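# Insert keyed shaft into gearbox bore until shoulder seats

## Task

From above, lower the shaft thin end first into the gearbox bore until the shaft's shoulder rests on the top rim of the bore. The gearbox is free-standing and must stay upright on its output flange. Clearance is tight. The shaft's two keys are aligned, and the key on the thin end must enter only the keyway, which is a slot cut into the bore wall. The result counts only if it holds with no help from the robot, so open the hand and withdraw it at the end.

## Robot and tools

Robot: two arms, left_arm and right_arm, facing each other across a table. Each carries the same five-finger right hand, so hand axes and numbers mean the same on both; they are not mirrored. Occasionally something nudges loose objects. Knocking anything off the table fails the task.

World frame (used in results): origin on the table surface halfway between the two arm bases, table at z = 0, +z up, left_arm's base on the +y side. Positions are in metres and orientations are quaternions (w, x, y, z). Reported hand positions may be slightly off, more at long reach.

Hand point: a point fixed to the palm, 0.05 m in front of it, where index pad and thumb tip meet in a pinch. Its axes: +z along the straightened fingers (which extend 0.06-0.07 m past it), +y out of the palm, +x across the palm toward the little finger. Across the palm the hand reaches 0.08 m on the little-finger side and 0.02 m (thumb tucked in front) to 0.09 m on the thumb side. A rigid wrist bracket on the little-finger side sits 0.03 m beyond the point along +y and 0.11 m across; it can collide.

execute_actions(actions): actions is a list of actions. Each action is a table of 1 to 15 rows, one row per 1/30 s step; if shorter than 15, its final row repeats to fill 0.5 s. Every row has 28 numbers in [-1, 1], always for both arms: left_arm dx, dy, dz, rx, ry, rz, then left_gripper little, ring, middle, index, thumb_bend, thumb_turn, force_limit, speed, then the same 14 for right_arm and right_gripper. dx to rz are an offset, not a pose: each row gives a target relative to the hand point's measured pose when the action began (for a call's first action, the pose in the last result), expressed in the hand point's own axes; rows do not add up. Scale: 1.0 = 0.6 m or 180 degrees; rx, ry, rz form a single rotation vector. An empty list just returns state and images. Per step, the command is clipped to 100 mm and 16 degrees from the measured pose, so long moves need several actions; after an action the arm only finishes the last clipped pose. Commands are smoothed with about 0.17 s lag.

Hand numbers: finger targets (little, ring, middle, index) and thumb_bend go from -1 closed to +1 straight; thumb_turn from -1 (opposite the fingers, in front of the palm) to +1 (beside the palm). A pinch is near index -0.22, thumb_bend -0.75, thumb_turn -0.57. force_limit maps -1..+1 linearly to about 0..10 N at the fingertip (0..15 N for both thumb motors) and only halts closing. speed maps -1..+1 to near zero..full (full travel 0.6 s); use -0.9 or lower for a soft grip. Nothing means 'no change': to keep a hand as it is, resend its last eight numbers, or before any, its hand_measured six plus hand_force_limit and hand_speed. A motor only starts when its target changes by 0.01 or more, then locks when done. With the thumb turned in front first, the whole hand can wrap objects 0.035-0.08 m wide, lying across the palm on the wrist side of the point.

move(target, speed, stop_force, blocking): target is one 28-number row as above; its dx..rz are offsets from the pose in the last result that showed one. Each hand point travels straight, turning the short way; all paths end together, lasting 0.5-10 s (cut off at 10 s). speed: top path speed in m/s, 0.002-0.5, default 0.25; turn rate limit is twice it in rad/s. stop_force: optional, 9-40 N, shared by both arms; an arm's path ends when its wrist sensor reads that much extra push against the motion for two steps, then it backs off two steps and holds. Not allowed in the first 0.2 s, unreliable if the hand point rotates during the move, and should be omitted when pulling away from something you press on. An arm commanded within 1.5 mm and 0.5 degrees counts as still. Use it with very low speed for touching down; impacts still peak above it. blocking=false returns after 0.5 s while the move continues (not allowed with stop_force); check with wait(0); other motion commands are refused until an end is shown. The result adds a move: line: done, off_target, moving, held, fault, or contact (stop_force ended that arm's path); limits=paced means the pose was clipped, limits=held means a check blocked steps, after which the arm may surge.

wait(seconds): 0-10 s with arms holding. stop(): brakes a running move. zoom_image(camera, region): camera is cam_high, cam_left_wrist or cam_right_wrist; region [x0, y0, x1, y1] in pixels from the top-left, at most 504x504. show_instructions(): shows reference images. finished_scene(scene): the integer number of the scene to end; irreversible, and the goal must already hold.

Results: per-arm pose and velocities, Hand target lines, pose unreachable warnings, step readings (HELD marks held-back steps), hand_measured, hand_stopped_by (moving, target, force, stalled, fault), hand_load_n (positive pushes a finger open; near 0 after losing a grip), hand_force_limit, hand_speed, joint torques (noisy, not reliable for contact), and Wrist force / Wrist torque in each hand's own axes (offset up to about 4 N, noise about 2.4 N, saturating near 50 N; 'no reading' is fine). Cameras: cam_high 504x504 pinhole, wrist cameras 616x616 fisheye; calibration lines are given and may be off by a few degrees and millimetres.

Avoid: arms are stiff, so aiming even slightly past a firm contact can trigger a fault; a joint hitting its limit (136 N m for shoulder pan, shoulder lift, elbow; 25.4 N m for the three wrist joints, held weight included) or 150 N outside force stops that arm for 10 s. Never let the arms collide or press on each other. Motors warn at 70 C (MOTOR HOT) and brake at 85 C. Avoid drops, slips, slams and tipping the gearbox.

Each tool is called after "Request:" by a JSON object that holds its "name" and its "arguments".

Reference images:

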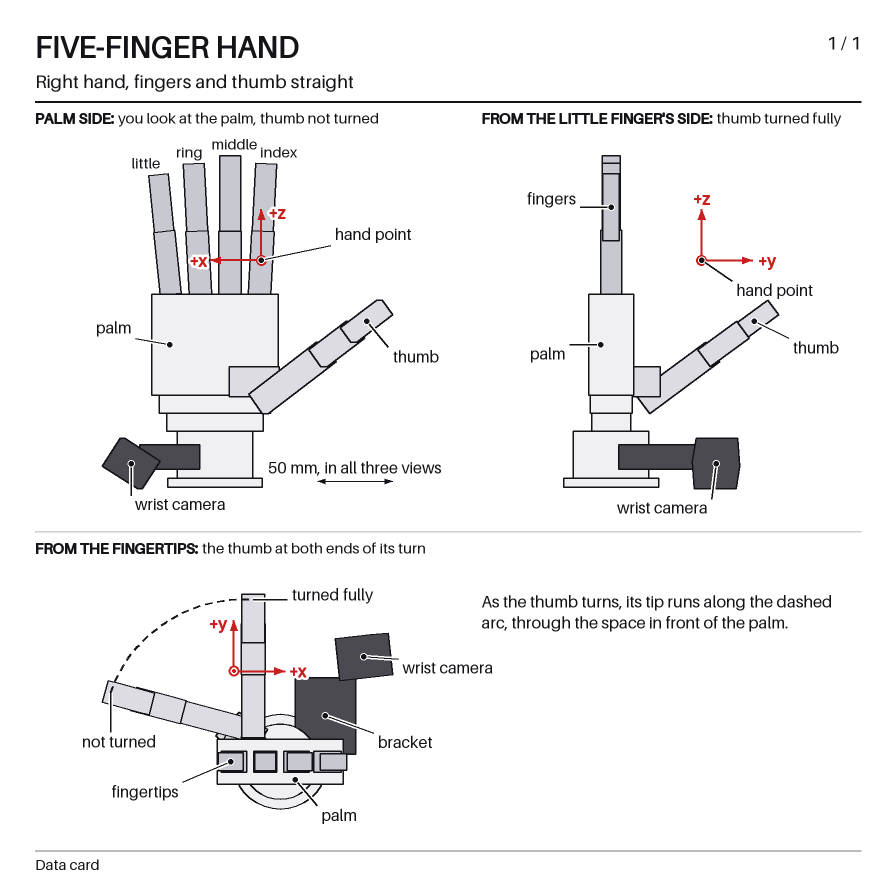

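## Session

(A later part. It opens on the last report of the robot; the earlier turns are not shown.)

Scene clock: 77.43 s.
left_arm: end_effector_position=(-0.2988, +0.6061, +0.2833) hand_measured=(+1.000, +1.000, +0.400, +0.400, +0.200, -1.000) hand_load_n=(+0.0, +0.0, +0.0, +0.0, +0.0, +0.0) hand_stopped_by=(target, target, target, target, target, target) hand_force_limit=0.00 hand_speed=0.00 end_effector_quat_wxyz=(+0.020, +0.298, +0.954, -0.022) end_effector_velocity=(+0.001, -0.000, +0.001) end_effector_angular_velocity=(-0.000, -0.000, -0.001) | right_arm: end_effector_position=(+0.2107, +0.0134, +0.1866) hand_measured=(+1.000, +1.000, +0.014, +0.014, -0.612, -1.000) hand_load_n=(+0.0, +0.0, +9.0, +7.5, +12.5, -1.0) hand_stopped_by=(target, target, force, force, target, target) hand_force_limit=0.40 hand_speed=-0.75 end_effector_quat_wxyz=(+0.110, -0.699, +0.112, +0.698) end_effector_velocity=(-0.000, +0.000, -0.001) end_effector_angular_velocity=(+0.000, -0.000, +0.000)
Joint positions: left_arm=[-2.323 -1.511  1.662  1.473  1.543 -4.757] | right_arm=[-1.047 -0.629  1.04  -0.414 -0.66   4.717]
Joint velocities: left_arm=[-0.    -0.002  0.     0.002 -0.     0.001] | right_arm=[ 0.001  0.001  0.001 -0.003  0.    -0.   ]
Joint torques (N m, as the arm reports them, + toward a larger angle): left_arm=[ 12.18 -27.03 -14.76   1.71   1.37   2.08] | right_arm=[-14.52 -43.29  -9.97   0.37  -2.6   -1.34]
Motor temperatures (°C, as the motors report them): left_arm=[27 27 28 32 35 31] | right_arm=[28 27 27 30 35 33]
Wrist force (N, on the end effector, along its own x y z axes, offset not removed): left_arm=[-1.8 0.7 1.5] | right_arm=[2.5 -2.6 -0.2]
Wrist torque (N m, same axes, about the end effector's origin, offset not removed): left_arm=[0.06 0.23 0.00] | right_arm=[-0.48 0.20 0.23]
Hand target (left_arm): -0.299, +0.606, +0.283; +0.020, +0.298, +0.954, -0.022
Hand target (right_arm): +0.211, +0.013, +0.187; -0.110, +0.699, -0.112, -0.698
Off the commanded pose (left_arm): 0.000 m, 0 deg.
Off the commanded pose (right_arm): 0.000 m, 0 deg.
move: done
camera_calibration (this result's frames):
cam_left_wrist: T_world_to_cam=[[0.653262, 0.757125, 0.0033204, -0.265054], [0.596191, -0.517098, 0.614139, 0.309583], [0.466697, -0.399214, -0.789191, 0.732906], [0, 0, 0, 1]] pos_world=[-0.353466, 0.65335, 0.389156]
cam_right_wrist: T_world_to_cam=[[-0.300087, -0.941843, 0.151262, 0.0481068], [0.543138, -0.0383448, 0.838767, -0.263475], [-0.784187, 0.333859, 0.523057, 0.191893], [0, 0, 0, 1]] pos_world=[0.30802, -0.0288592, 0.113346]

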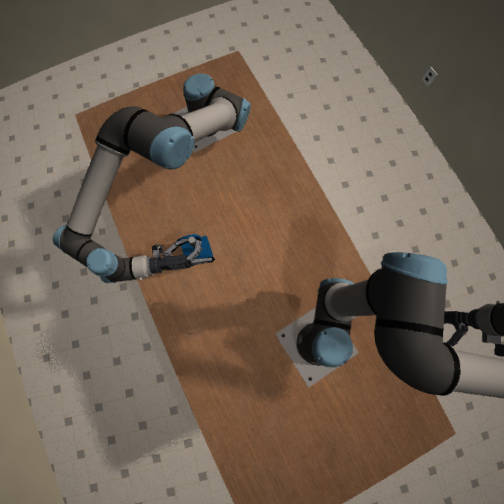

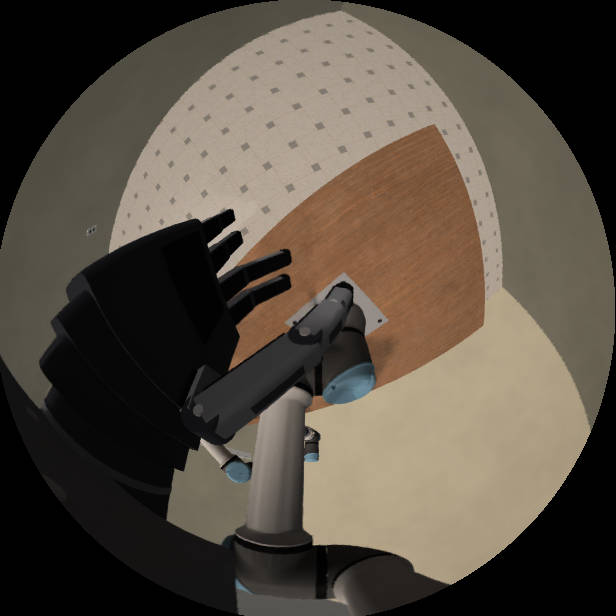

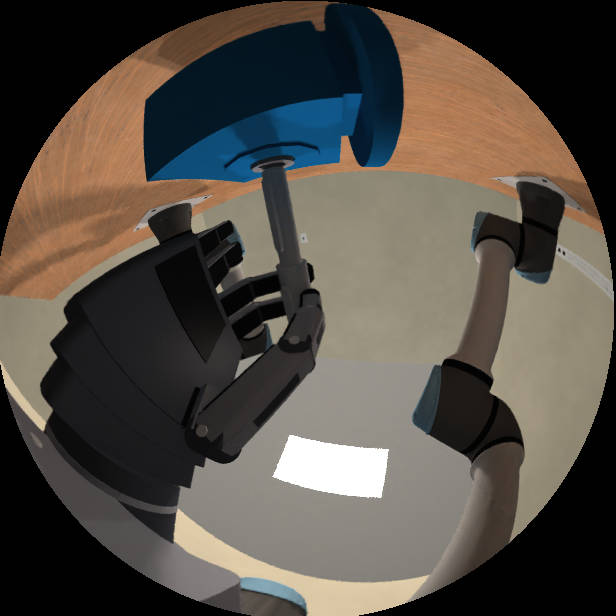

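Request:
{"name": "move", "arguments": {"target": [0,0,0,0,0,0,1,1,0.4,0.4,0.2,-1,0,0,0.02,0,0,0,0,0,1,1,-0.4,-0.4,-0.62,-1,0.4,-0.75], "speed": 0.005, "stop_force": 9}}

Request:
{"name": "zoom_image", "arguments": {"camera": "cam_right_wrist", "region": [240, 130, 310, 200]}}

Scene clock: 79.43 s.
left_arm: end_effector_position=(-0.2988, +0.6061, +0.2833) hand_measured=(+1.000, +1.000, +0.400, +0.400, +0.200, -1.000) hand_load_n=(+0.0, +0.0, +0.0, +0.0, +0.0, +0.0) hand_stopped_by=(target, target, target, target, target, target) hand_force_limit=0.00 hand_speed=0.00 end_effector_quat_wxyz=(+0.020, +0.298, +0.954, -0.022) end_effector_velocity=(-0.001, +0.000, -0.000) end_effector_angular_velocity=(-0.001, -0.002, +0.000) | right_arm: end_effector_position=(+0.2107, +0.0134, +0.1788) hand_measured=(+1.000, +1.000, +0.014, +0.014, -0.612, -1.000) hand_load_n=(+0.0, +0.0, +10.5, +6.5, +11.5, +0.5) hand_stopped_by=(target, target, force, force, target, target) hand_force_limit=0.40 hand_speed=-0.75 end_effector_quat_wxyz=(+0.110, -0.699, +0.112, +0.698) end_effector_velocity=(+0.000, -0.001, +0.001) end_effector_angular_velocity=(+0.000, -0.000, +0.002)
Joint positions: left_arm=[-2.323 -1.511  1.662  1.473  1.543 -4.757] | right_arm=[-1.047 -0.62   1.045 -0.427 -0.66   4.717]
Joint velocities: left_arm=[-0.     0.003 -0.002  0.001 -0.    -0.001] | right_arm=[-0.    -0.002 -0.     0.002 -0.002 -0.   ]
Joint torques (N m, as the arm reports them, + toward a larger angle): left_arm=[ 12.05 -27.17 -13.86   1.65   1.31   2.  ] | right_arm=[-15.55 -57.33 -24.64   1.89  -2.57  -1.18]
Motor temperatures (°C, as the motors report them): left_arm=[27 27 28 32 35 31] | right_arm=[28 27 27 30 35 33]
Wrist force (N, on the end effector, along its own x y z axes, offset not removed): left_arm=[-2.4 -1.8 -1.0] | right_arm=[-3.8 -1.3 4.3]
Wrist torque (N m, same axes, about the end effector's origin, offset not removed): left_arm=[-0.16 0.34 -0.09] | right_arm=[-0.31 -0.08 0.11]
Hand target (left_arm): -0.299, +0.606, +0.283; +0.020, +0.298, +0.954, -0.022
Hand target (right_arm): +0.211, +0.013, +0.179; -0.110, +0.699, -0.112, -0.698
Off the commanded pose (left_arm): 0.000 m, 0 deg.
Off the commanded pose (right_arm): 0.004 m, 0 deg.
move: contact (right_arm)
camera_calibration (this result's frames):
cam_left_wrist: T_world_to_cam=[[0.653262, 0.757125, 0.00332062, -0.265054], [0.596191, -0.517098, 0.614139, 0.309583], [0.466697, -0.399214, -0.789191, 0.732906], [0, 0, 0, 1]] pos_world=[-0.353466, 0.65335, 0.389156]
cam_right_wrist: T_world_to_cam=[[-0.300047, -0.94182, 0.151484, 0.0492123], [0.543341, -0.0382099, 0.838642, -0.256904], [-0.784061, 0.33394, 0.523194, 0.195942], [0, 0, 0, 1]] pos_world=[0.307983, -0.0289, 0.10548]

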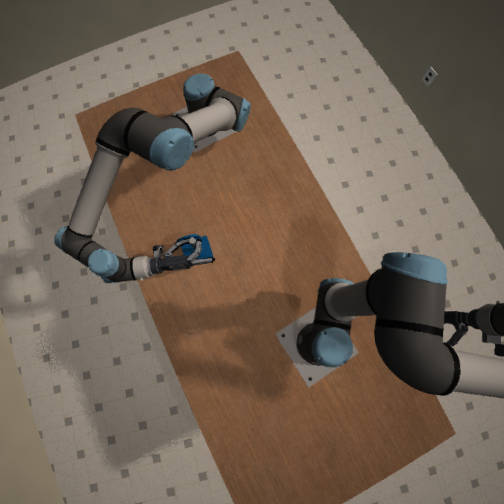

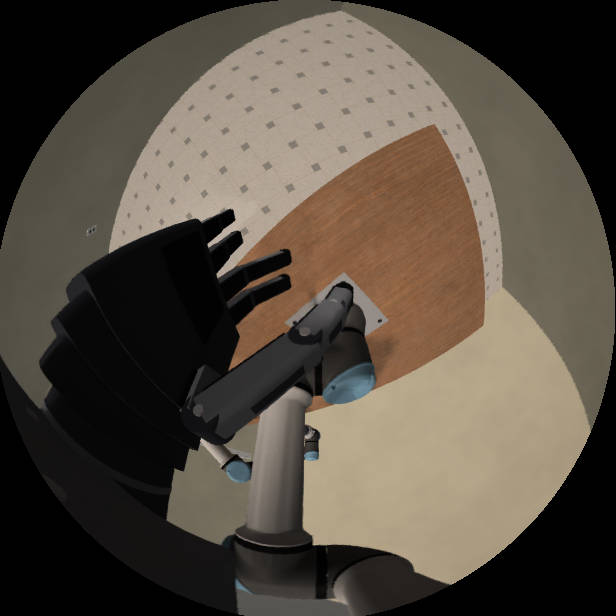

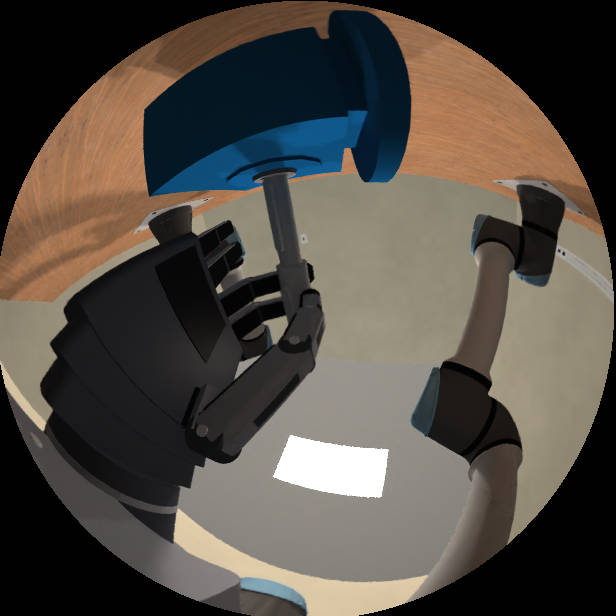

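Region (240, 130, 310, 200) of cam_right_wrist's 616x616 image, scaled by 7.200, with more detail than that image has.

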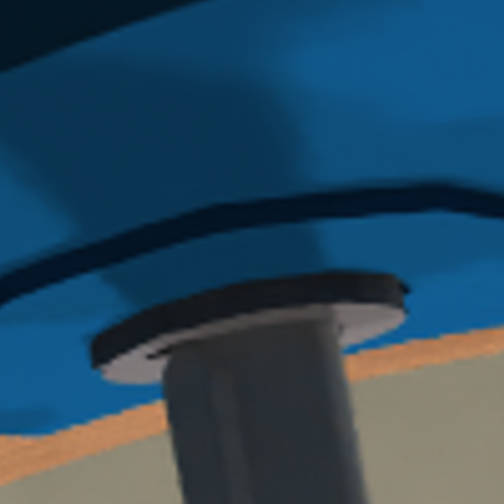

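Request:
{"name": "move", "arguments": {"target": [0,0,0,0,0,0,1,1,0.4,0.4,0.2,-1,0,0,-0.0015,-0.001,-0.0005,-0.05,0,0,1,1,-0.4,-0.4,-0.62,-1,0.4,-0.75], "speed": 0.05}}

Request:
{"name": "zoom_image", "arguments": {"camera": "cam_right_wrist", "region": [240, 140, 310, 210]}}

Request:
{"name": "move", "arguments": {"target": [0,0,0,0,0,0,1,1,0.4,0.4,0.2,-1,0,0,0.02,0,0,0,0,0,1,1,-0.4,-0.4,-0.62,-1,0.4,-0.75], "speed": 0.005, "stop_force": 10}}

Request:
{"name": "zoom_image", "arguments": {"camera": "cam_right_wrist", "region": [240, 140, 310, 210]}}

Scene clock: 81.50 s.
left_arm: end_effector_position=(-0.2988, +0.6061, +0.2833) hand_measured=(+1.000, +1.000, +0.400, +0.400, +0.200, -1.000) hand_load_n=(+0.0, +0.0, +0.0, +0.0, +0.0, +0.0) hand_stopped_by=(target, target, target, target, target, target) hand_force_limit=0.00 hand_speed=0.00 end_effector_quat_wxyz=(+0.020, +0.298, +0.954, -0.022) end_effector_velocity=(+0.000, +0.000, +0.000) end_effector_angular_velocity=(+0.002, +0.000, -0.002) | right_arm: end_effector_position=(+0.2111, +0.0139, +0.1797) hand_measured=(+1.000, +1.000, +0.014, +0.014, -0.612, -1.000) hand_load_n=(+0.0, +0.0, +9.0, +6.5, +12.5, +0.5) hand_stopped_by=(target, target, force, force, target, target) hand_force_limit=0.40 hand_speed=-0.75 end_effector_quat_wxyz=(+0.055, -0.705, +0.057, +0.704) end_effector_velocity=(-0.000, -0.000, -0.000) end_effector_angular_velocity=(-0.001, +0.001, +0.009)
Joint positions: left_arm=[-2.323 -1.511  1.662  1.473  1.543 -4.757] | right_arm=[-1.001 -0.541  0.886 -0.347 -0.77   4.717]
Joint velocities: left_arm=[-0.    -0.001 -0.    -0.     0.002  0.002] | right_arm=[ 0.003  0.005 -0.009  0.005 -0.007 -0.   ]
Joint torques (N m, as the arm reports them, + toward a larger angle): left_arm=[ 12.31 -27.29 -14.2    1.62   1.38   2.  ] | right_arm=[ 12.67 -45.97 -29.7    3.15  -2.54  -1.19]
Motor temperatures (°C, as the motors report them): left_arm=[27 27 28 32 35 31] | right_arm=[28 27 27 30 35 33]
Wrist force (N, on the end effector, along its own x y z axes, offset not removed): left_arm=[-2.0 -0.6 4.2] | right_arm=[-0.2 -2.8 1.9]
Wrist torque (N m, same axes, about the end effector's origin, offset not removed): left_arm=[-0.23 0.17 0.00] | right_arm=[-0.68 0.35 -0.09]
Hand target (left_arm): -0.299, +0.606, +0.283; +0.020, +0.298, +0.954, -0.022
Hand target (right_arm): +0.211, +0.014, +0.180; -0.055, +0.705, -0.057, -0.704
Off the commanded pose (left_arm): 0.000 m, 0 deg.
Off the commanded pose (right_arm): 0.000 m, 0 deg.
move: done
camera_calibration (this result's frames):
cam_left_wrist: T_world_to_cam=[[0.653262, 0.757125, 0.00332047, -0.265054], [0.596191, -0.517098, 0.614139, 0.309583], [0.466697, -0.399214, -0.789191, 0.732906], [0, 0, 0, 1]] pos_world=[-0.353466, 0.65335, 0.389156]
cam_right_wrist: T_world_to_cam=[[-0.149614, -0.977024, 0.151785, 0.0183164], [0.542781, 0.0471553, 0.838549, -0.25895], [-0.826441, 0.207845, 0.523255, 0.206355], [0, 0, 0, 1]] pos_world=[0.313834, -0.0127834, 0.106386]

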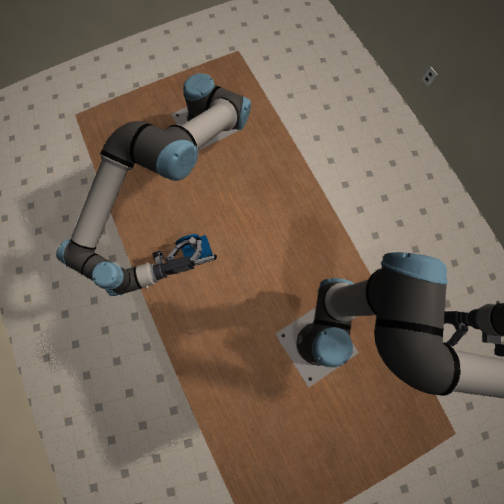

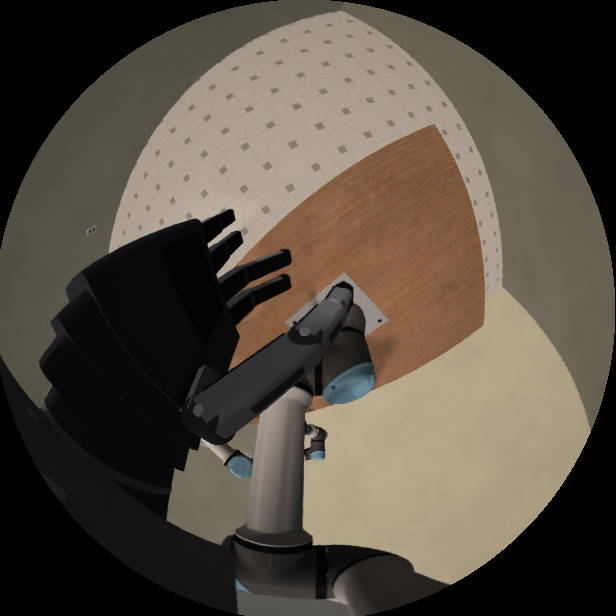

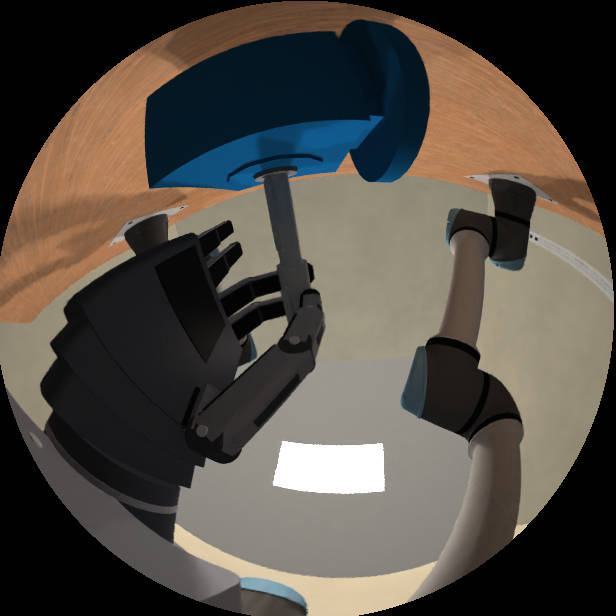

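Region (240, 140, 310, 210) of cam_right_wrist's 616x616 image, scaled by 7.200, with more detail than that image has.

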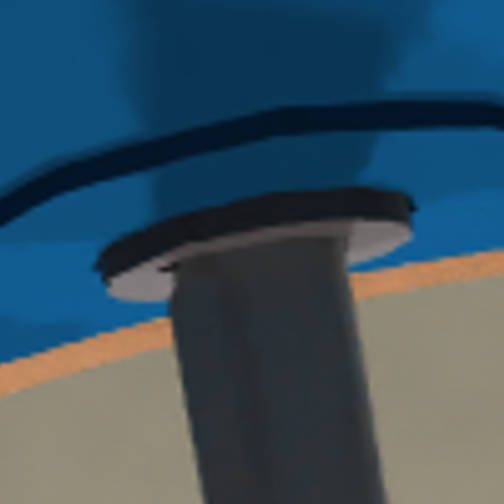

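Scene clock: 82.23 s.
left_arm: end_effector_position=(-0.2988, +0.6061, +0.2833) hand_measured=(+1.000, +1.000, +0.400, +0.400, +0.200, -1.000) hand_load_n=(+0.0, +0.0, +0.0, +0.0, +0.0, +0.0) hand_stopped_by=(target, target, target, target, target, target) hand_force_limit=0.00 hand_speed=0.00 end_effector_quat_wxyz=(+0.020, +0.298, +0.954, -0.022) end_effector_velocity=(-0.001, +0.000, -0.000) end_effector_angular_velocity=(-0.000, +0.002, -0.000) | right_arm: end_effector_position=(+0.2111, +0.0138, +0.1777) hand_measured=(+1.000, +1.000, +0.014, +0.014, -0.612, -1.000) hand_load_n=(+0.0, +0.0, +9.0, +7.5, +12.0, +3.0) hand_stopped_by=(target, target, force, force, target, target) hand_force_limit=0.40 hand_speed=-0.75 end_effector_quat_wxyz=(+0.055, -0.705, +0.057, +0.704) end_effector_velocity=(-0.000, -0.000, +0.002) end_effector_angular_velocity=(-0.001, +0.001, +0.000)
Joint positions: left_arm=[-2.323 -1.511  1.662  1.473  1.543 -4.757] | right_arm=[-1.001 -0.539  0.887 -0.35  -0.77   4.717]
Joint velocities: left_arm=[ 0.     0.001 -0.001 -0.001 -0.001  0.   ] | right_arm=[-0.    -0.002  0.001  0.003 -0.    -0.   ]
Joint torques (N m, as the arm reports them, + toward a larger angle): left_arm=[ 12.27 -26.96 -14.17   1.66   1.34   1.99] | right_arm=[  4.61 -57.17 -27.74   0.93   2.29  -0.41]
Motor temperatures (°C, as the motors report them): left_arm=[27 27 28 32 35 31] | right_arm=[28 27 27 30 35 33]
Wrist force (N, on the end effector, along its own x y z axes, offset not removed): left_arm=[-3.5 -1.8 4.4] | right_arm=[-9.6 4.6 3.9]
Wrist torque (N m, same axes, about the end effector's origin, offset not removed): left_arm=[-0.33 0.21 -0.20] | right_arm=[0.30 0.35 0.15]
Hand target (left_arm): -0.299, +0.606, +0.283; +0.020, +0.298, +0.954, -0.022
Hand target (right_arm): +0.211, +0.014, +0.178; -0.055, +0.705, -0.057, -0.704
Off the commanded pose (left_arm): 0.000 m, 0 deg.
Off the commanded pose (right_arm): 0.010 m, 0 deg.
move: contact (right_arm)
camera_calibration (this result's frames):
cam_left_wrist: T_world_to_cam=[[0.653262, 0.757125, 0.00332042, -0.265054], [0.596191, -0.517098, 0.614139, 0.309583], [0.466697, -0.399214, -0.789191, 0.732906], [0, 0, 0, 1]] pos_world=[-0.353466, 0.65335, 0.389156]
cam_right_wrist: T_world_to_cam=[[-0.149463, -0.977016, 0.15199, 0.0185245], [0.542989, 0.0473604, 0.838403, -0.257288], [-0.826331, 0.20784, 0.52343, 0.207267], [0, 0, 0, 1]] pos_world=[0.313745, -0.0127942, 0.104406]

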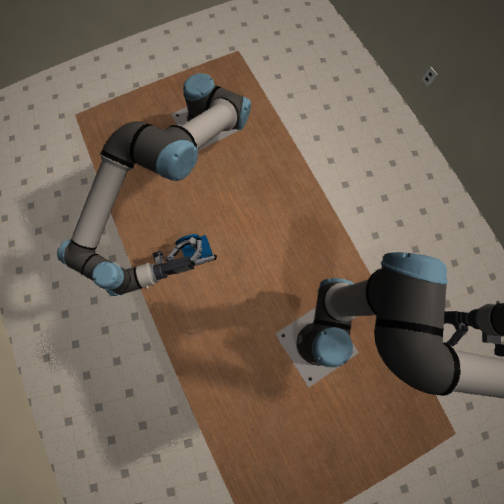

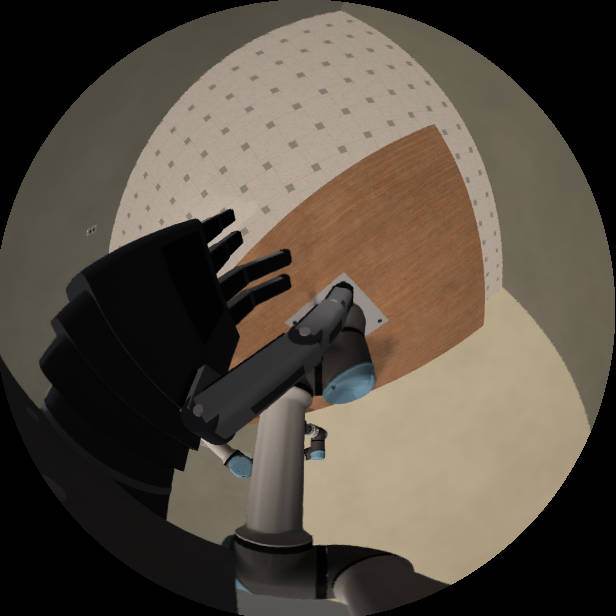

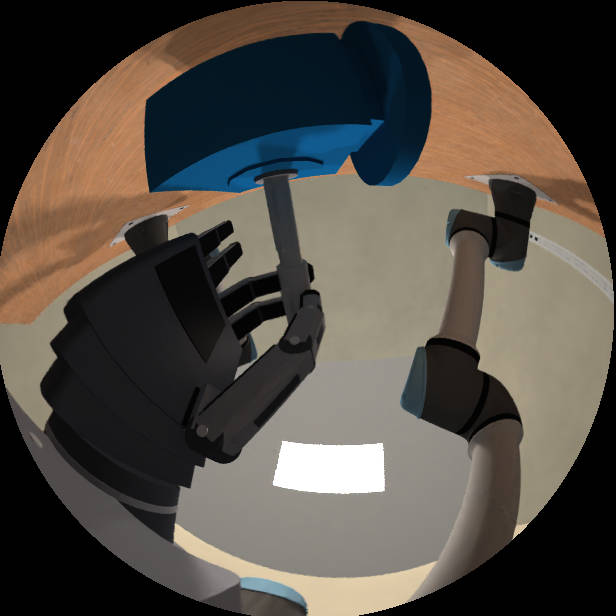

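Region (240, 140, 310, 210) of cam_right_wrist's 616x616 image, scaled by 7.200, with more detail than that image has.

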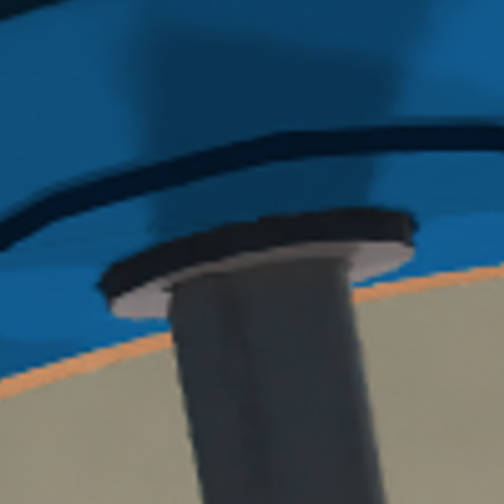

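Request:
{"name": "move", "arguments": {"target": [0,0,0,0,0,0,1,1,0.4,0.4,0.2,-1,0,0,-0.003,0.0005,0,-0.04,0,0,1,1,-0.4,-0.4,-0.62,-1,0.4,-0.75], "speed": 0.05}}

Request:
{"name": "zoom_image", "arguments": {"camera": "cam_right_wrist", "region": [250, 155, 300, 205]}}

Scene clock: 83.90 s.
left_arm: end_effector_position=(-0.2988, +0.6061, +0.2833) hand_measured=(+1.000, +1.000, +0.400, +0.400, +0.200, -1.000) hand_load_n=(+0.0, +0.0, +0.0, +0.0, +0.0, +0.0) hand_stopped_by=(target, target, target, target, target, target) hand_force_limit=0.00 hand_speed=0.00 end_effector_quat_wxyz=(+0.020, +0.298, +0.954, -0.022) end_effector_velocity=(+0.000, -0.000, -0.000) end_effector_angular_velocity=(+0.001, -0.000, +0.001) | right_arm: end_effector_position=(+0.2110, +0.0135, +0.1795) hand_measured=(+1.000, +1.000, +0.014, +0.014, -0.612, -1.000) hand_load_n=(+0.0, +0.0, +8.5, +6.5, +12.0, +1.5) hand_stopped_by=(target, target, force, force, target, target) hand_force_limit=0.40 hand_speed=-0.75 end_effector_quat_wxyz=(+0.011, -0.707, +0.013, +0.707) end_effector_velocity=(-0.000, +0.000, +0.000) end_effector_angular_velocity=(+0.000, +0.000, +0.008)
Joint positions: left_arm=[-2.323 -1.511  1.662  1.473  1.543 -4.757] | right_arm=[-0.964 -0.477  0.76  -0.284 -0.858  4.717]
Joint velocities: left_arm=[ 0.001 -0.001  0.001 -0.001  0.001 -0.   ] | right_arm=[ 0.003  0.005 -0.01   0.005 -0.006 -0.001]
Joint torques (N m, as the arm reports them, + toward a larger angle): left_arm=[ 11.92 -27.18 -13.86   1.62   1.4    2.04] | right_arm=[ 12.45 -46.53 -30.78   3.59  -2.78  -1.26]
Motor temperatures (°C, as the motors report them): left_arm=[27 27 28 32 35 31] | right_arm=[28 27 27 30 35 33]
Wrist force (N, on the end effector, along its own x y z axes, offset not removed): left_arm=[-2.5 0.2 1.9] | right_arm=[2.6 -3.0 -2.3]
Wrist torque (N m, same axes, about the end effector's origin, offset not removed): left_arm=[0.04 0.35 -0.12] | right_arm=[-0.36 0.35 0.00]
Hand target (left_arm): -0.299, +0.606, +0.283; +0.020, +0.298, +0.954, -0.022
Hand target (right_arm): +0.211, +0.014, +0.180; -0.011, +0.707, -0.013, -0.707
Off the commanded pose (left_arm): 0.000 m, 0 deg.
Off the commanded pose (right_arm): 0.000 m, 0 deg.
move: done
camera_calibration (this result's frames):
cam_left_wrist: T_world_to_cam=[[0.653262, 0.757125, 0.00332054, -0.265054], [0.596191, -0.517098, 0.614139, 0.309583], [0.466697, -0.399214, -0.789191, 0.732906], [0, 0, 0, 1]] pos_world=[-0.353466, 0.65335, 0.389156]
cam_right_wrist: T_world_to_cam=[[-0.0264228, -0.987997, 0.152199, -0.00790937], [0.532964, 0.114885, 0.838302, -0.257531], [-0.845725, 0.103267, 0.523531, 0.211828], [0, 0, 0, 1]] pos_world=[0.316194, -0.00010288, 0.106193]

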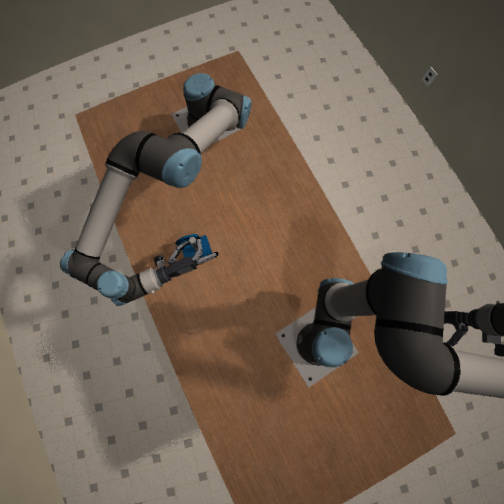

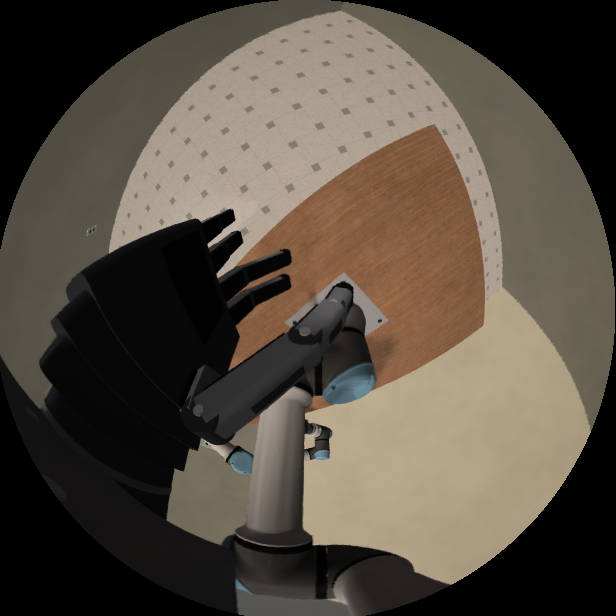

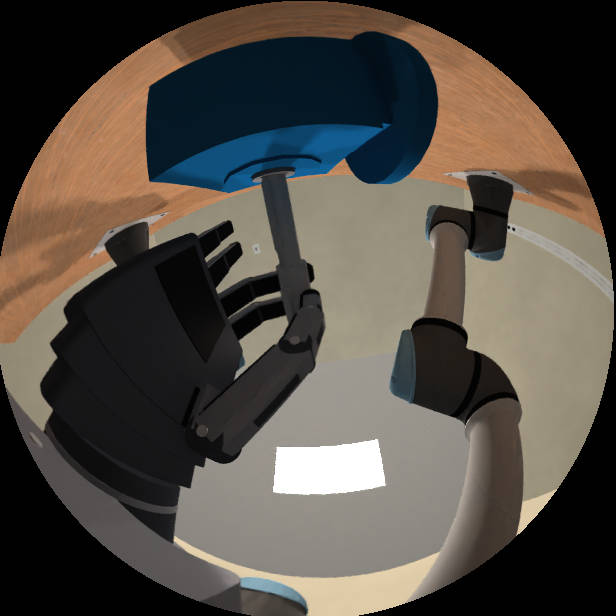

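Region (250, 155, 300, 205) of cam_right_wrist's 616x616 image, scaled by 10.080, with more detail than that image has.

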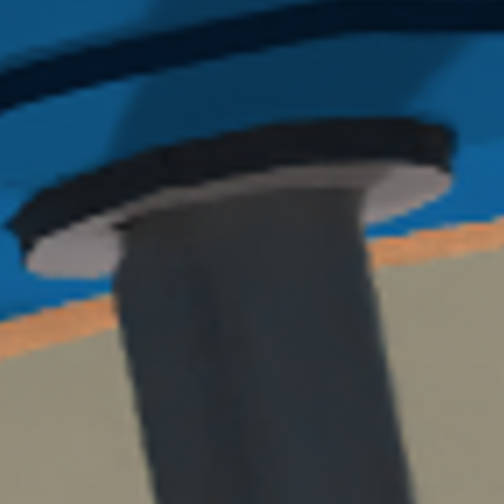

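Looks aligned.

Request:
{"name": "move", "arguments": {"target": [0,0,0,0,0,0,1,1,0.4,0.4,0.2,-1,0,0,0.025,0,0,0,0,0,1,1,-0.4,-0.4,-0.62,-1,0.4,-0.75], "speed": 0.005, "stop_force": 10}}

Request:
{"name": "zoom_image", "arguments": {"camera": "cam_right_wrist", "region": [240, 150, 310, 220]}}

Scene clock: 85.07 s.
left_arm: end_effector_position=(-0.2988, +0.6061, +0.2833) hand_measured=(+1.000, +1.000, +0.400, +0.400, +0.200, -1.000) hand_load_n=(+0.0, +0.0, +0.0, +0.0, +0.0, +0.0) hand_stopped_by=(target, target, target, target, target, target) hand_force_limit=0.00 hand_speed=0.00 end_effector_quat_wxyz=(+0.020, +0.298, +0.954, -0.022) end_effector_velocity=(+0.000, +0.000, -0.000) end_effector_angular_velocity=(+0.002, +0.001, -0.000) | right_arm: end_effector_position=(+0.2110, +0.0135, +0.1759) hand_measured=(+1.000, +1.000, +0.014, +0.014, -0.612, -1.000) hand_load_n=(+0.0, +0.0, +8.0, +7.0, +12.5, +3.5) hand_stopped_by=(target, target, force, force, target, target) hand_force_limit=0.40 hand_speed=-0.75 end_effector_quat_wxyz=(+0.011, -0.707, +0.013, +0.707) end_effector_velocity=(-0.000, -0.000, +0.002) end_effector_angular_velocity=(-0.000, +0.000, +0.002)
Joint positions: left_arm=[-2.323 -1.511  1.662  1.473  1.543 -4.757] | right_arm=[-0.964 -0.474  0.762 -0.29  -0.858  4.716]
Joint velocities: left_arm=[ 0.    -0.001  0.001 -0.001  0.001  0.001] | right_arm=[ 0.001 -0.002 -0.001  0.003 -0.001 -0.   ]
Joint torques (N m, as the arm reports them, + toward a larger angle): left_arm=[ 11.88 -26.94 -13.8    1.79   1.3    1.97] | right_arm=[  5.46 -59.72 -29.84   1.7    1.65  -0.62]
Motor temperatures (°C, as the motors report them): left_arm=[27 27 28 32 35 31] | right_arm=[28 27 27 30 35 33]
Wrist force (N, on the end effector, along its own x y z axes, offset not removed): left_arm=[-5.2 1.4 -0.1] | right_arm=[-4.4 0.3 1.5]
Wrist torque (N m, same axes, about the end effector's origin, offset not removed): left_arm=[0.40 0.77 -0.17] | right_arm=[0.08 -0.07 0.42]
Hand target (left_arm): -0.299, +0.606, +0.283; +0.020, +0.298, +0.954, -0.022
Hand target (right_arm): +0.211, +0.014, +0.176; -0.011, +0.707, -0.013, -0.707
Off the commanded pose (left_arm): 0.000 m, 0 deg.
Off the commanded pose (right_arm): 0.011 m, 0 deg.
move: contact (right_arm)
camera_calibration (this result's frames):
cam_left_wrist: T_world_to_cam=[[0.653262, 0.757125, 0.00332061, -0.265054], [0.596191, -0.517098, 0.614138, 0.309583], [0.466696, -0.399213, -0.789191, 0.732906], [0, 0, 0, 1]] pos_world=[-0.353466, 0.65335, 0.389156]
cam_right_wrist: T_world_to_cam=[[-0.025966, -0.987972, 0.152434, -0.00751434], [0.533193, 0.115297, 0.8381, -0.254484], [-0.845595, 0.103039, 0.523787, 0.213608], [0, 0, 0, 1]] pos_world=[0.31612, -0.0000926442, 0.102544]

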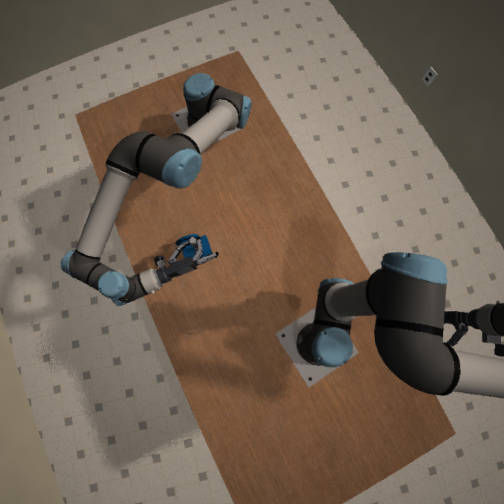

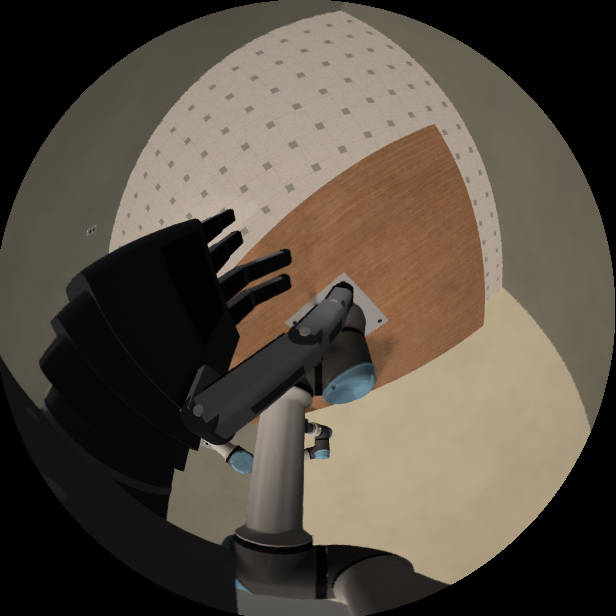

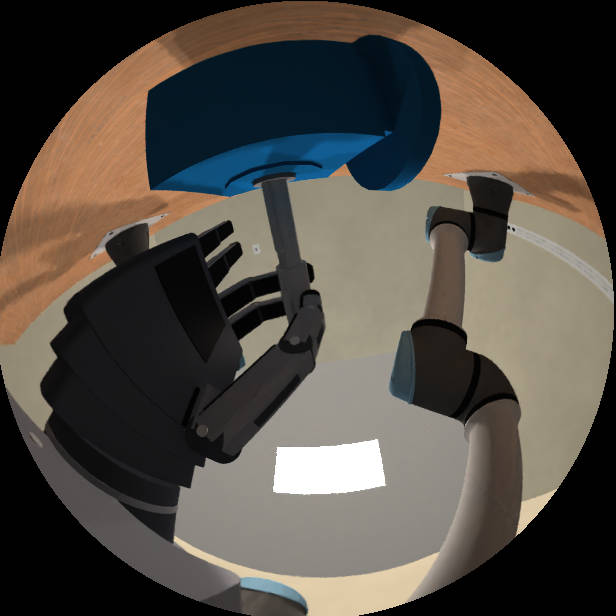

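Region (240, 150, 310, 220) of cam_right_wrist's 616x616 image, scaled by 7.200, with more detail than that image has.

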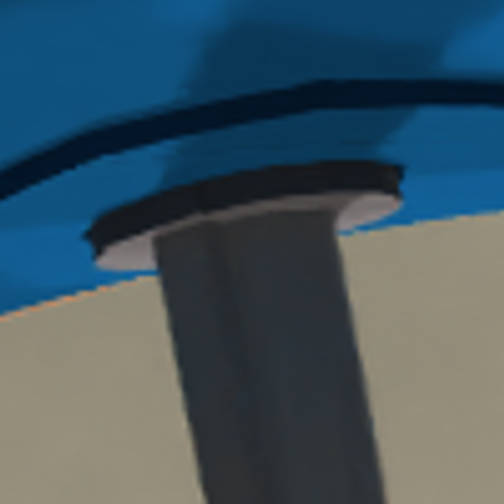

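Request:
{"name": "move", "arguments": {"target": [0,0,0,0,0,0,1,1,0.4,0.4,0.2,-1,0,0,0,0,0,0,0,0,1,1,0.09,0.09,-0.62,-1,0.4,-0.8]}}

Request:
{"name": "zoom_image", "arguments": {"camera": "cam_right_wrist", "region": [210, 150, 360, 320]}}

Scene clock: 86.00 s.
left_arm: end_effector_position=(-0.2988, +0.6061, +0.2833) hand_measured=(+1.000, +1.000, +0.400, +0.400, +0.200, -1.000) hand_load_n=(+0.0, +0.0, +0.0, +0.0, +0.0, +0.0) hand_stopped_by=(target, target, target, target, target, target) hand_force_limit=0.00 hand_speed=0.00 end_effector_quat_wxyz=(+0.020, +0.298, +0.954, -0.022) end_effector_velocity=(-0.000, +0.000, -0.001) end_effector_angular_velocity=(+0.000, -0.000, -0.003) | right_arm: end_effector_position=(+0.2110, +0.0135, +0.1760) hand_measured=(+1.000, +1.000, +0.090, +0.090, -0.618, -1.000) hand_load_n=(+0.0, +0.0, +0.0, +0.0, +2.5, +1.0) hand_stopped_by=(target, target, target, target, target, target) hand_force_limit=0.40 hand_speed=-0.80 end_effector_quat_wxyz=(+0.011, -0.707, +0.013, +0.707) end_effector_velocity=(-0.000, +0.000, -0.000) end_effector_angular_velocity=(-0.000, +0.001, +0.000)
Joint positions: left_arm=[-2.323 -1.511  1.662  1.473  1.543 -4.757] | right_arm=[-0.964 -0.474  0.762 -0.29  -0.858  4.716]
Joint velocities: left_arm=[-0.001  0.002 -0.    -0.001  0.     0.002] | right_arm=[ 0.     0.     0.001 -0.     0.    -0.   ]
Joint torques (N m, as the arm reports them, + toward a larger angle): left_arm=[ 12.15 -26.75 -13.93   1.66   1.37   1.94] | right_arm=[  5.06 -45.37  -9.85  -0.34   0.3   -0.65]
Motor temperatures (°C, as the motors report them): left_arm=[27 27 28 32 35 31] | right_arm=[28 27 27 30 35 33]
Wrist force (N, on the end effector, along its own x y z axes, offset not removed): left_arm=[-3.6 -3.7 -1.2] | right_arm=[-0.6 2.0 -1.9]
Wrist torque (N m, same axes, about the end effector's origin, offset not removed): left_arm=[-0.37 0.47 -0.24] | right_arm=[-0.06 0.11 0.18]
Hand target (left_arm): -0.299, +0.606, +0.283; +0.020, +0.298, +0.954, -0.022
Hand target (right_arm): +0.211, +0.014, +0.176; -0.011, +0.707, -0.013, -0.707
Off the commanded pose (left_arm): 0.000 m, 0 deg.
Off the commanded pose (right_arm): 0.000 m, 0 deg.
move: done
camera_calibration (this result's frames):
cam_left_wrist: T_world_to_cam=[[0.653262, 0.757125, 0.00332067, -0.265054], [0.596191, -0.517098, 0.614139, 0.309583], [0.466697, -0.399214, -0.789191, 0.732906], [0, 0, 0, 1]] pos_world=[-0.353466, 0.65335, 0.389156]
cam_right_wrist: T_world_to_cam=[[-0.0259756, -0.98798, 0.152385, -0.00750199], [0.533143, 0.115256, 0.838138, -0.254506], [-0.845626, 0.103014, 0.523741, 0.213613], [0, 0, 0, 1]] pos_world=[0.316131, -0.0000835941, 0.102576]

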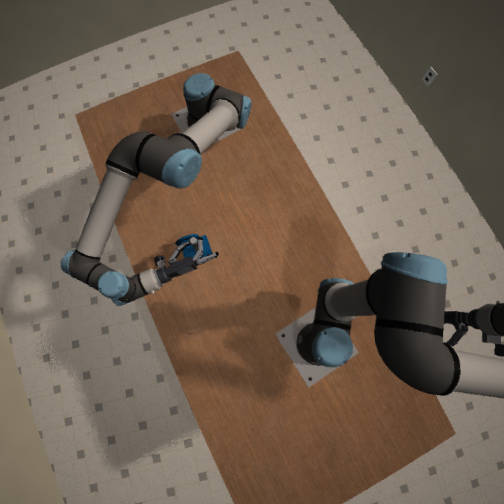

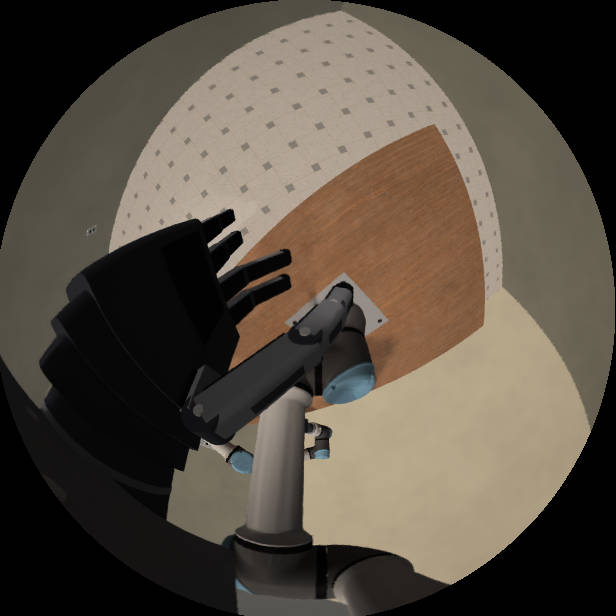

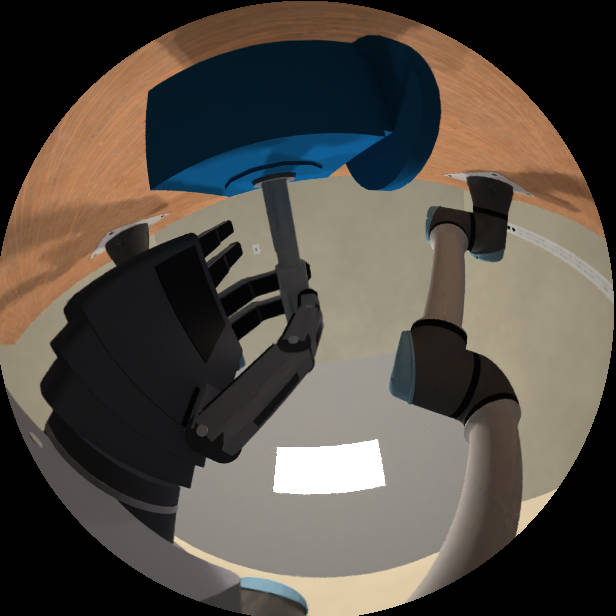

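Region (210, 150, 360, 320) of cam_right_wrist's 616x616 image, scaled by 2.965, with more detail than that image has; it fills the left 445 columns of this view, and the rest is white.

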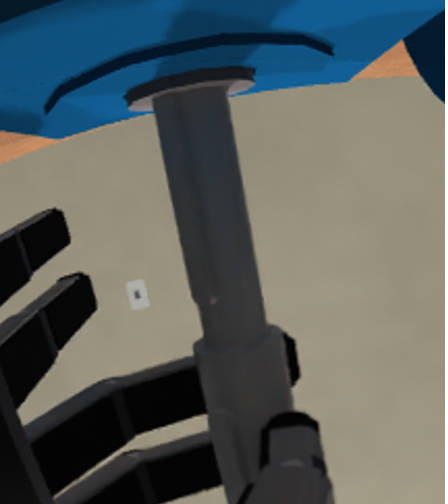

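Request:
{"name": "move", "arguments": {"target": [0,0,0,0,0,0,1,1,0.4,0.4,0.2,-1,0,0,0,0,-0.004,0,0,0,1,1,0.09,0.09,-0.62,-1,0.4,-0.8], "speed": 0.005}}

Request:
{"name": "zoom_image", "arguments": {"camera": "cam_high", "region": [175, 225, 215, 265]}}

Scene clock: 86.83 s.
left_arm: end_effector_position=(-0.2988, +0.6061, +0.2833) hand_measured=(+1.000, +1.000, +0.400, +0.400, +0.200, -1.000) hand_load_n=(+0.0, +0.0, +0.0, +0.0, +0.0, +0.0) hand_stopped_by=(target, target, target, target, target, target) hand_force_limit=0.00 hand_speed=0.00 end_effector_quat_wxyz=(+0.020, +0.298, +0.954, -0.022) end_effector_velocity=(-0.000, +0.000, +0.000) end_effector_angular_velocity=(-0.000, +0.000, +0.001) | right_arm: end_effector_position=(+0.2133, +0.0135, +0.1760) hand_measured=(+1.000, +1.000, +0.090, +0.090, -0.620, -1.000) hand_load_n=(+0.0, +0.0, +0.0, +0.0, +0.0, +0.0) hand_stopped_by=(target, target, target, target, target, target) hand_force_limit=0.40 hand_speed=-0.80 end_effector_quat_wxyz=(+0.011, -0.707, +0.013, +0.707) end_effector_velocity=(+0.000, +0.000, -0.000) end_effector_angular_velocity=(+0.001, -0.001, +0.001)
Joint positions: left_arm=[-2.323 -1.511  1.662  1.473  1.543 -4.757] | right_arm=[-0.966 -0.469  0.752 -0.285 -0.86   4.716]
Joint velocities: left_arm=[-0.001 -0.    -0.001  0.001 -0.    -0.002] | right_arm=[ 0.     0.001 -0.003  0.    -0.001 -0.   ]
Joint torques (N m, as the arm reports them, + toward a larger angle): left_arm=[ 12.31 -26.98 -14.33   1.63   1.34   1.99] | right_arm=[-14.75 -45.94 -31.03   2.82  -2.65  -0.1 ]
Motor temperatures (°C, as the motors report them): left_arm=[27 27 28 32 35 31] | right_arm=[28 27 27 30 35 33]
Wrist force (N, on the end effector, along its own x y z axes, offset not removed): left_arm=[-5.1 -2.6 3.4] | right_arm=[-3.5 -1.3 -0.6]
Wrist torque (N m, same axes, about the end effector's origin, offset not removed): left_arm=[-0.48 0.64 -0.21] | right_arm=[-0.28 0.63 -0.09]
Hand target (left_arm): -0.299, +0.606, +0.283; +0.020, +0.298, +0.954, -0.022
Hand target (right_arm): +0.213, +0.013, +0.176; -0.011, +0.707, -0.013, -0.707
Off the commanded pose (left_arm): 0.000 m, 0 deg.
Off the commanded pose (right_arm): 0.000 m, 0 deg.
move: done
camera_calibration (this result's frames):
cam_left_wrist: T_world_to_cam=[[0.653262, 0.757125, 0.00332055, -0.265054], [0.596191, -0.517098, 0.614139, 0.309583], [0.466697, -0.399214, -0.789191, 0.732906], [0, 0, 0, 1]] pos_world=[-0.353466, 0.65335, 0.389156]
cam_right_wrist: T_world_to_cam=[[-0.0259566, -0.98798, 0.152386, -0.00752228], [0.533139, 0.115268, 0.838138, -0.255743], [-0.845629, 0.102998, 0.523739, 0.215594], [0, 0, 0, 1]] pos_world=[0.318464, -0.000158668, 0.10258]

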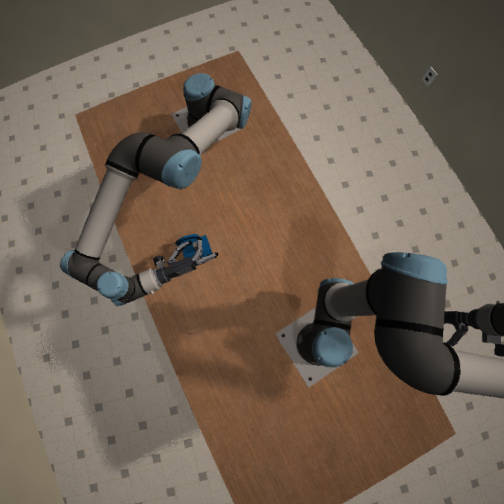

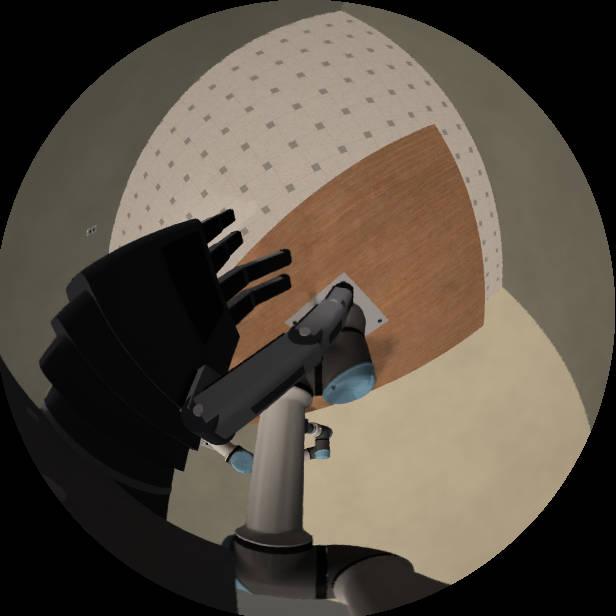

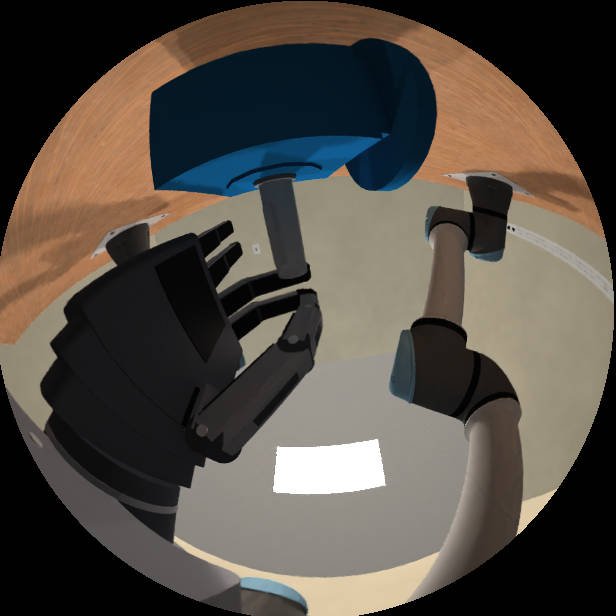

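Region (175, 225, 215, 265) of cam_high's 504x504 image, scaled by 12.600, with more detail than that image has.

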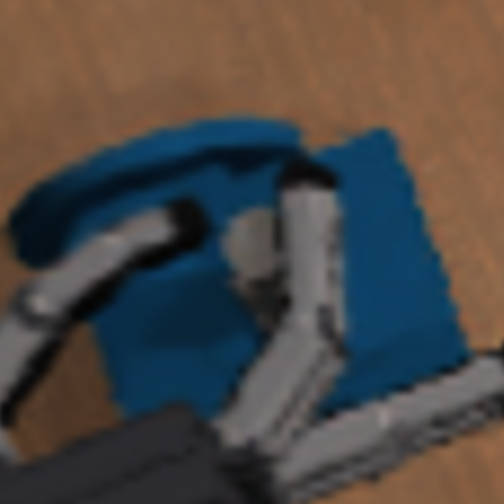

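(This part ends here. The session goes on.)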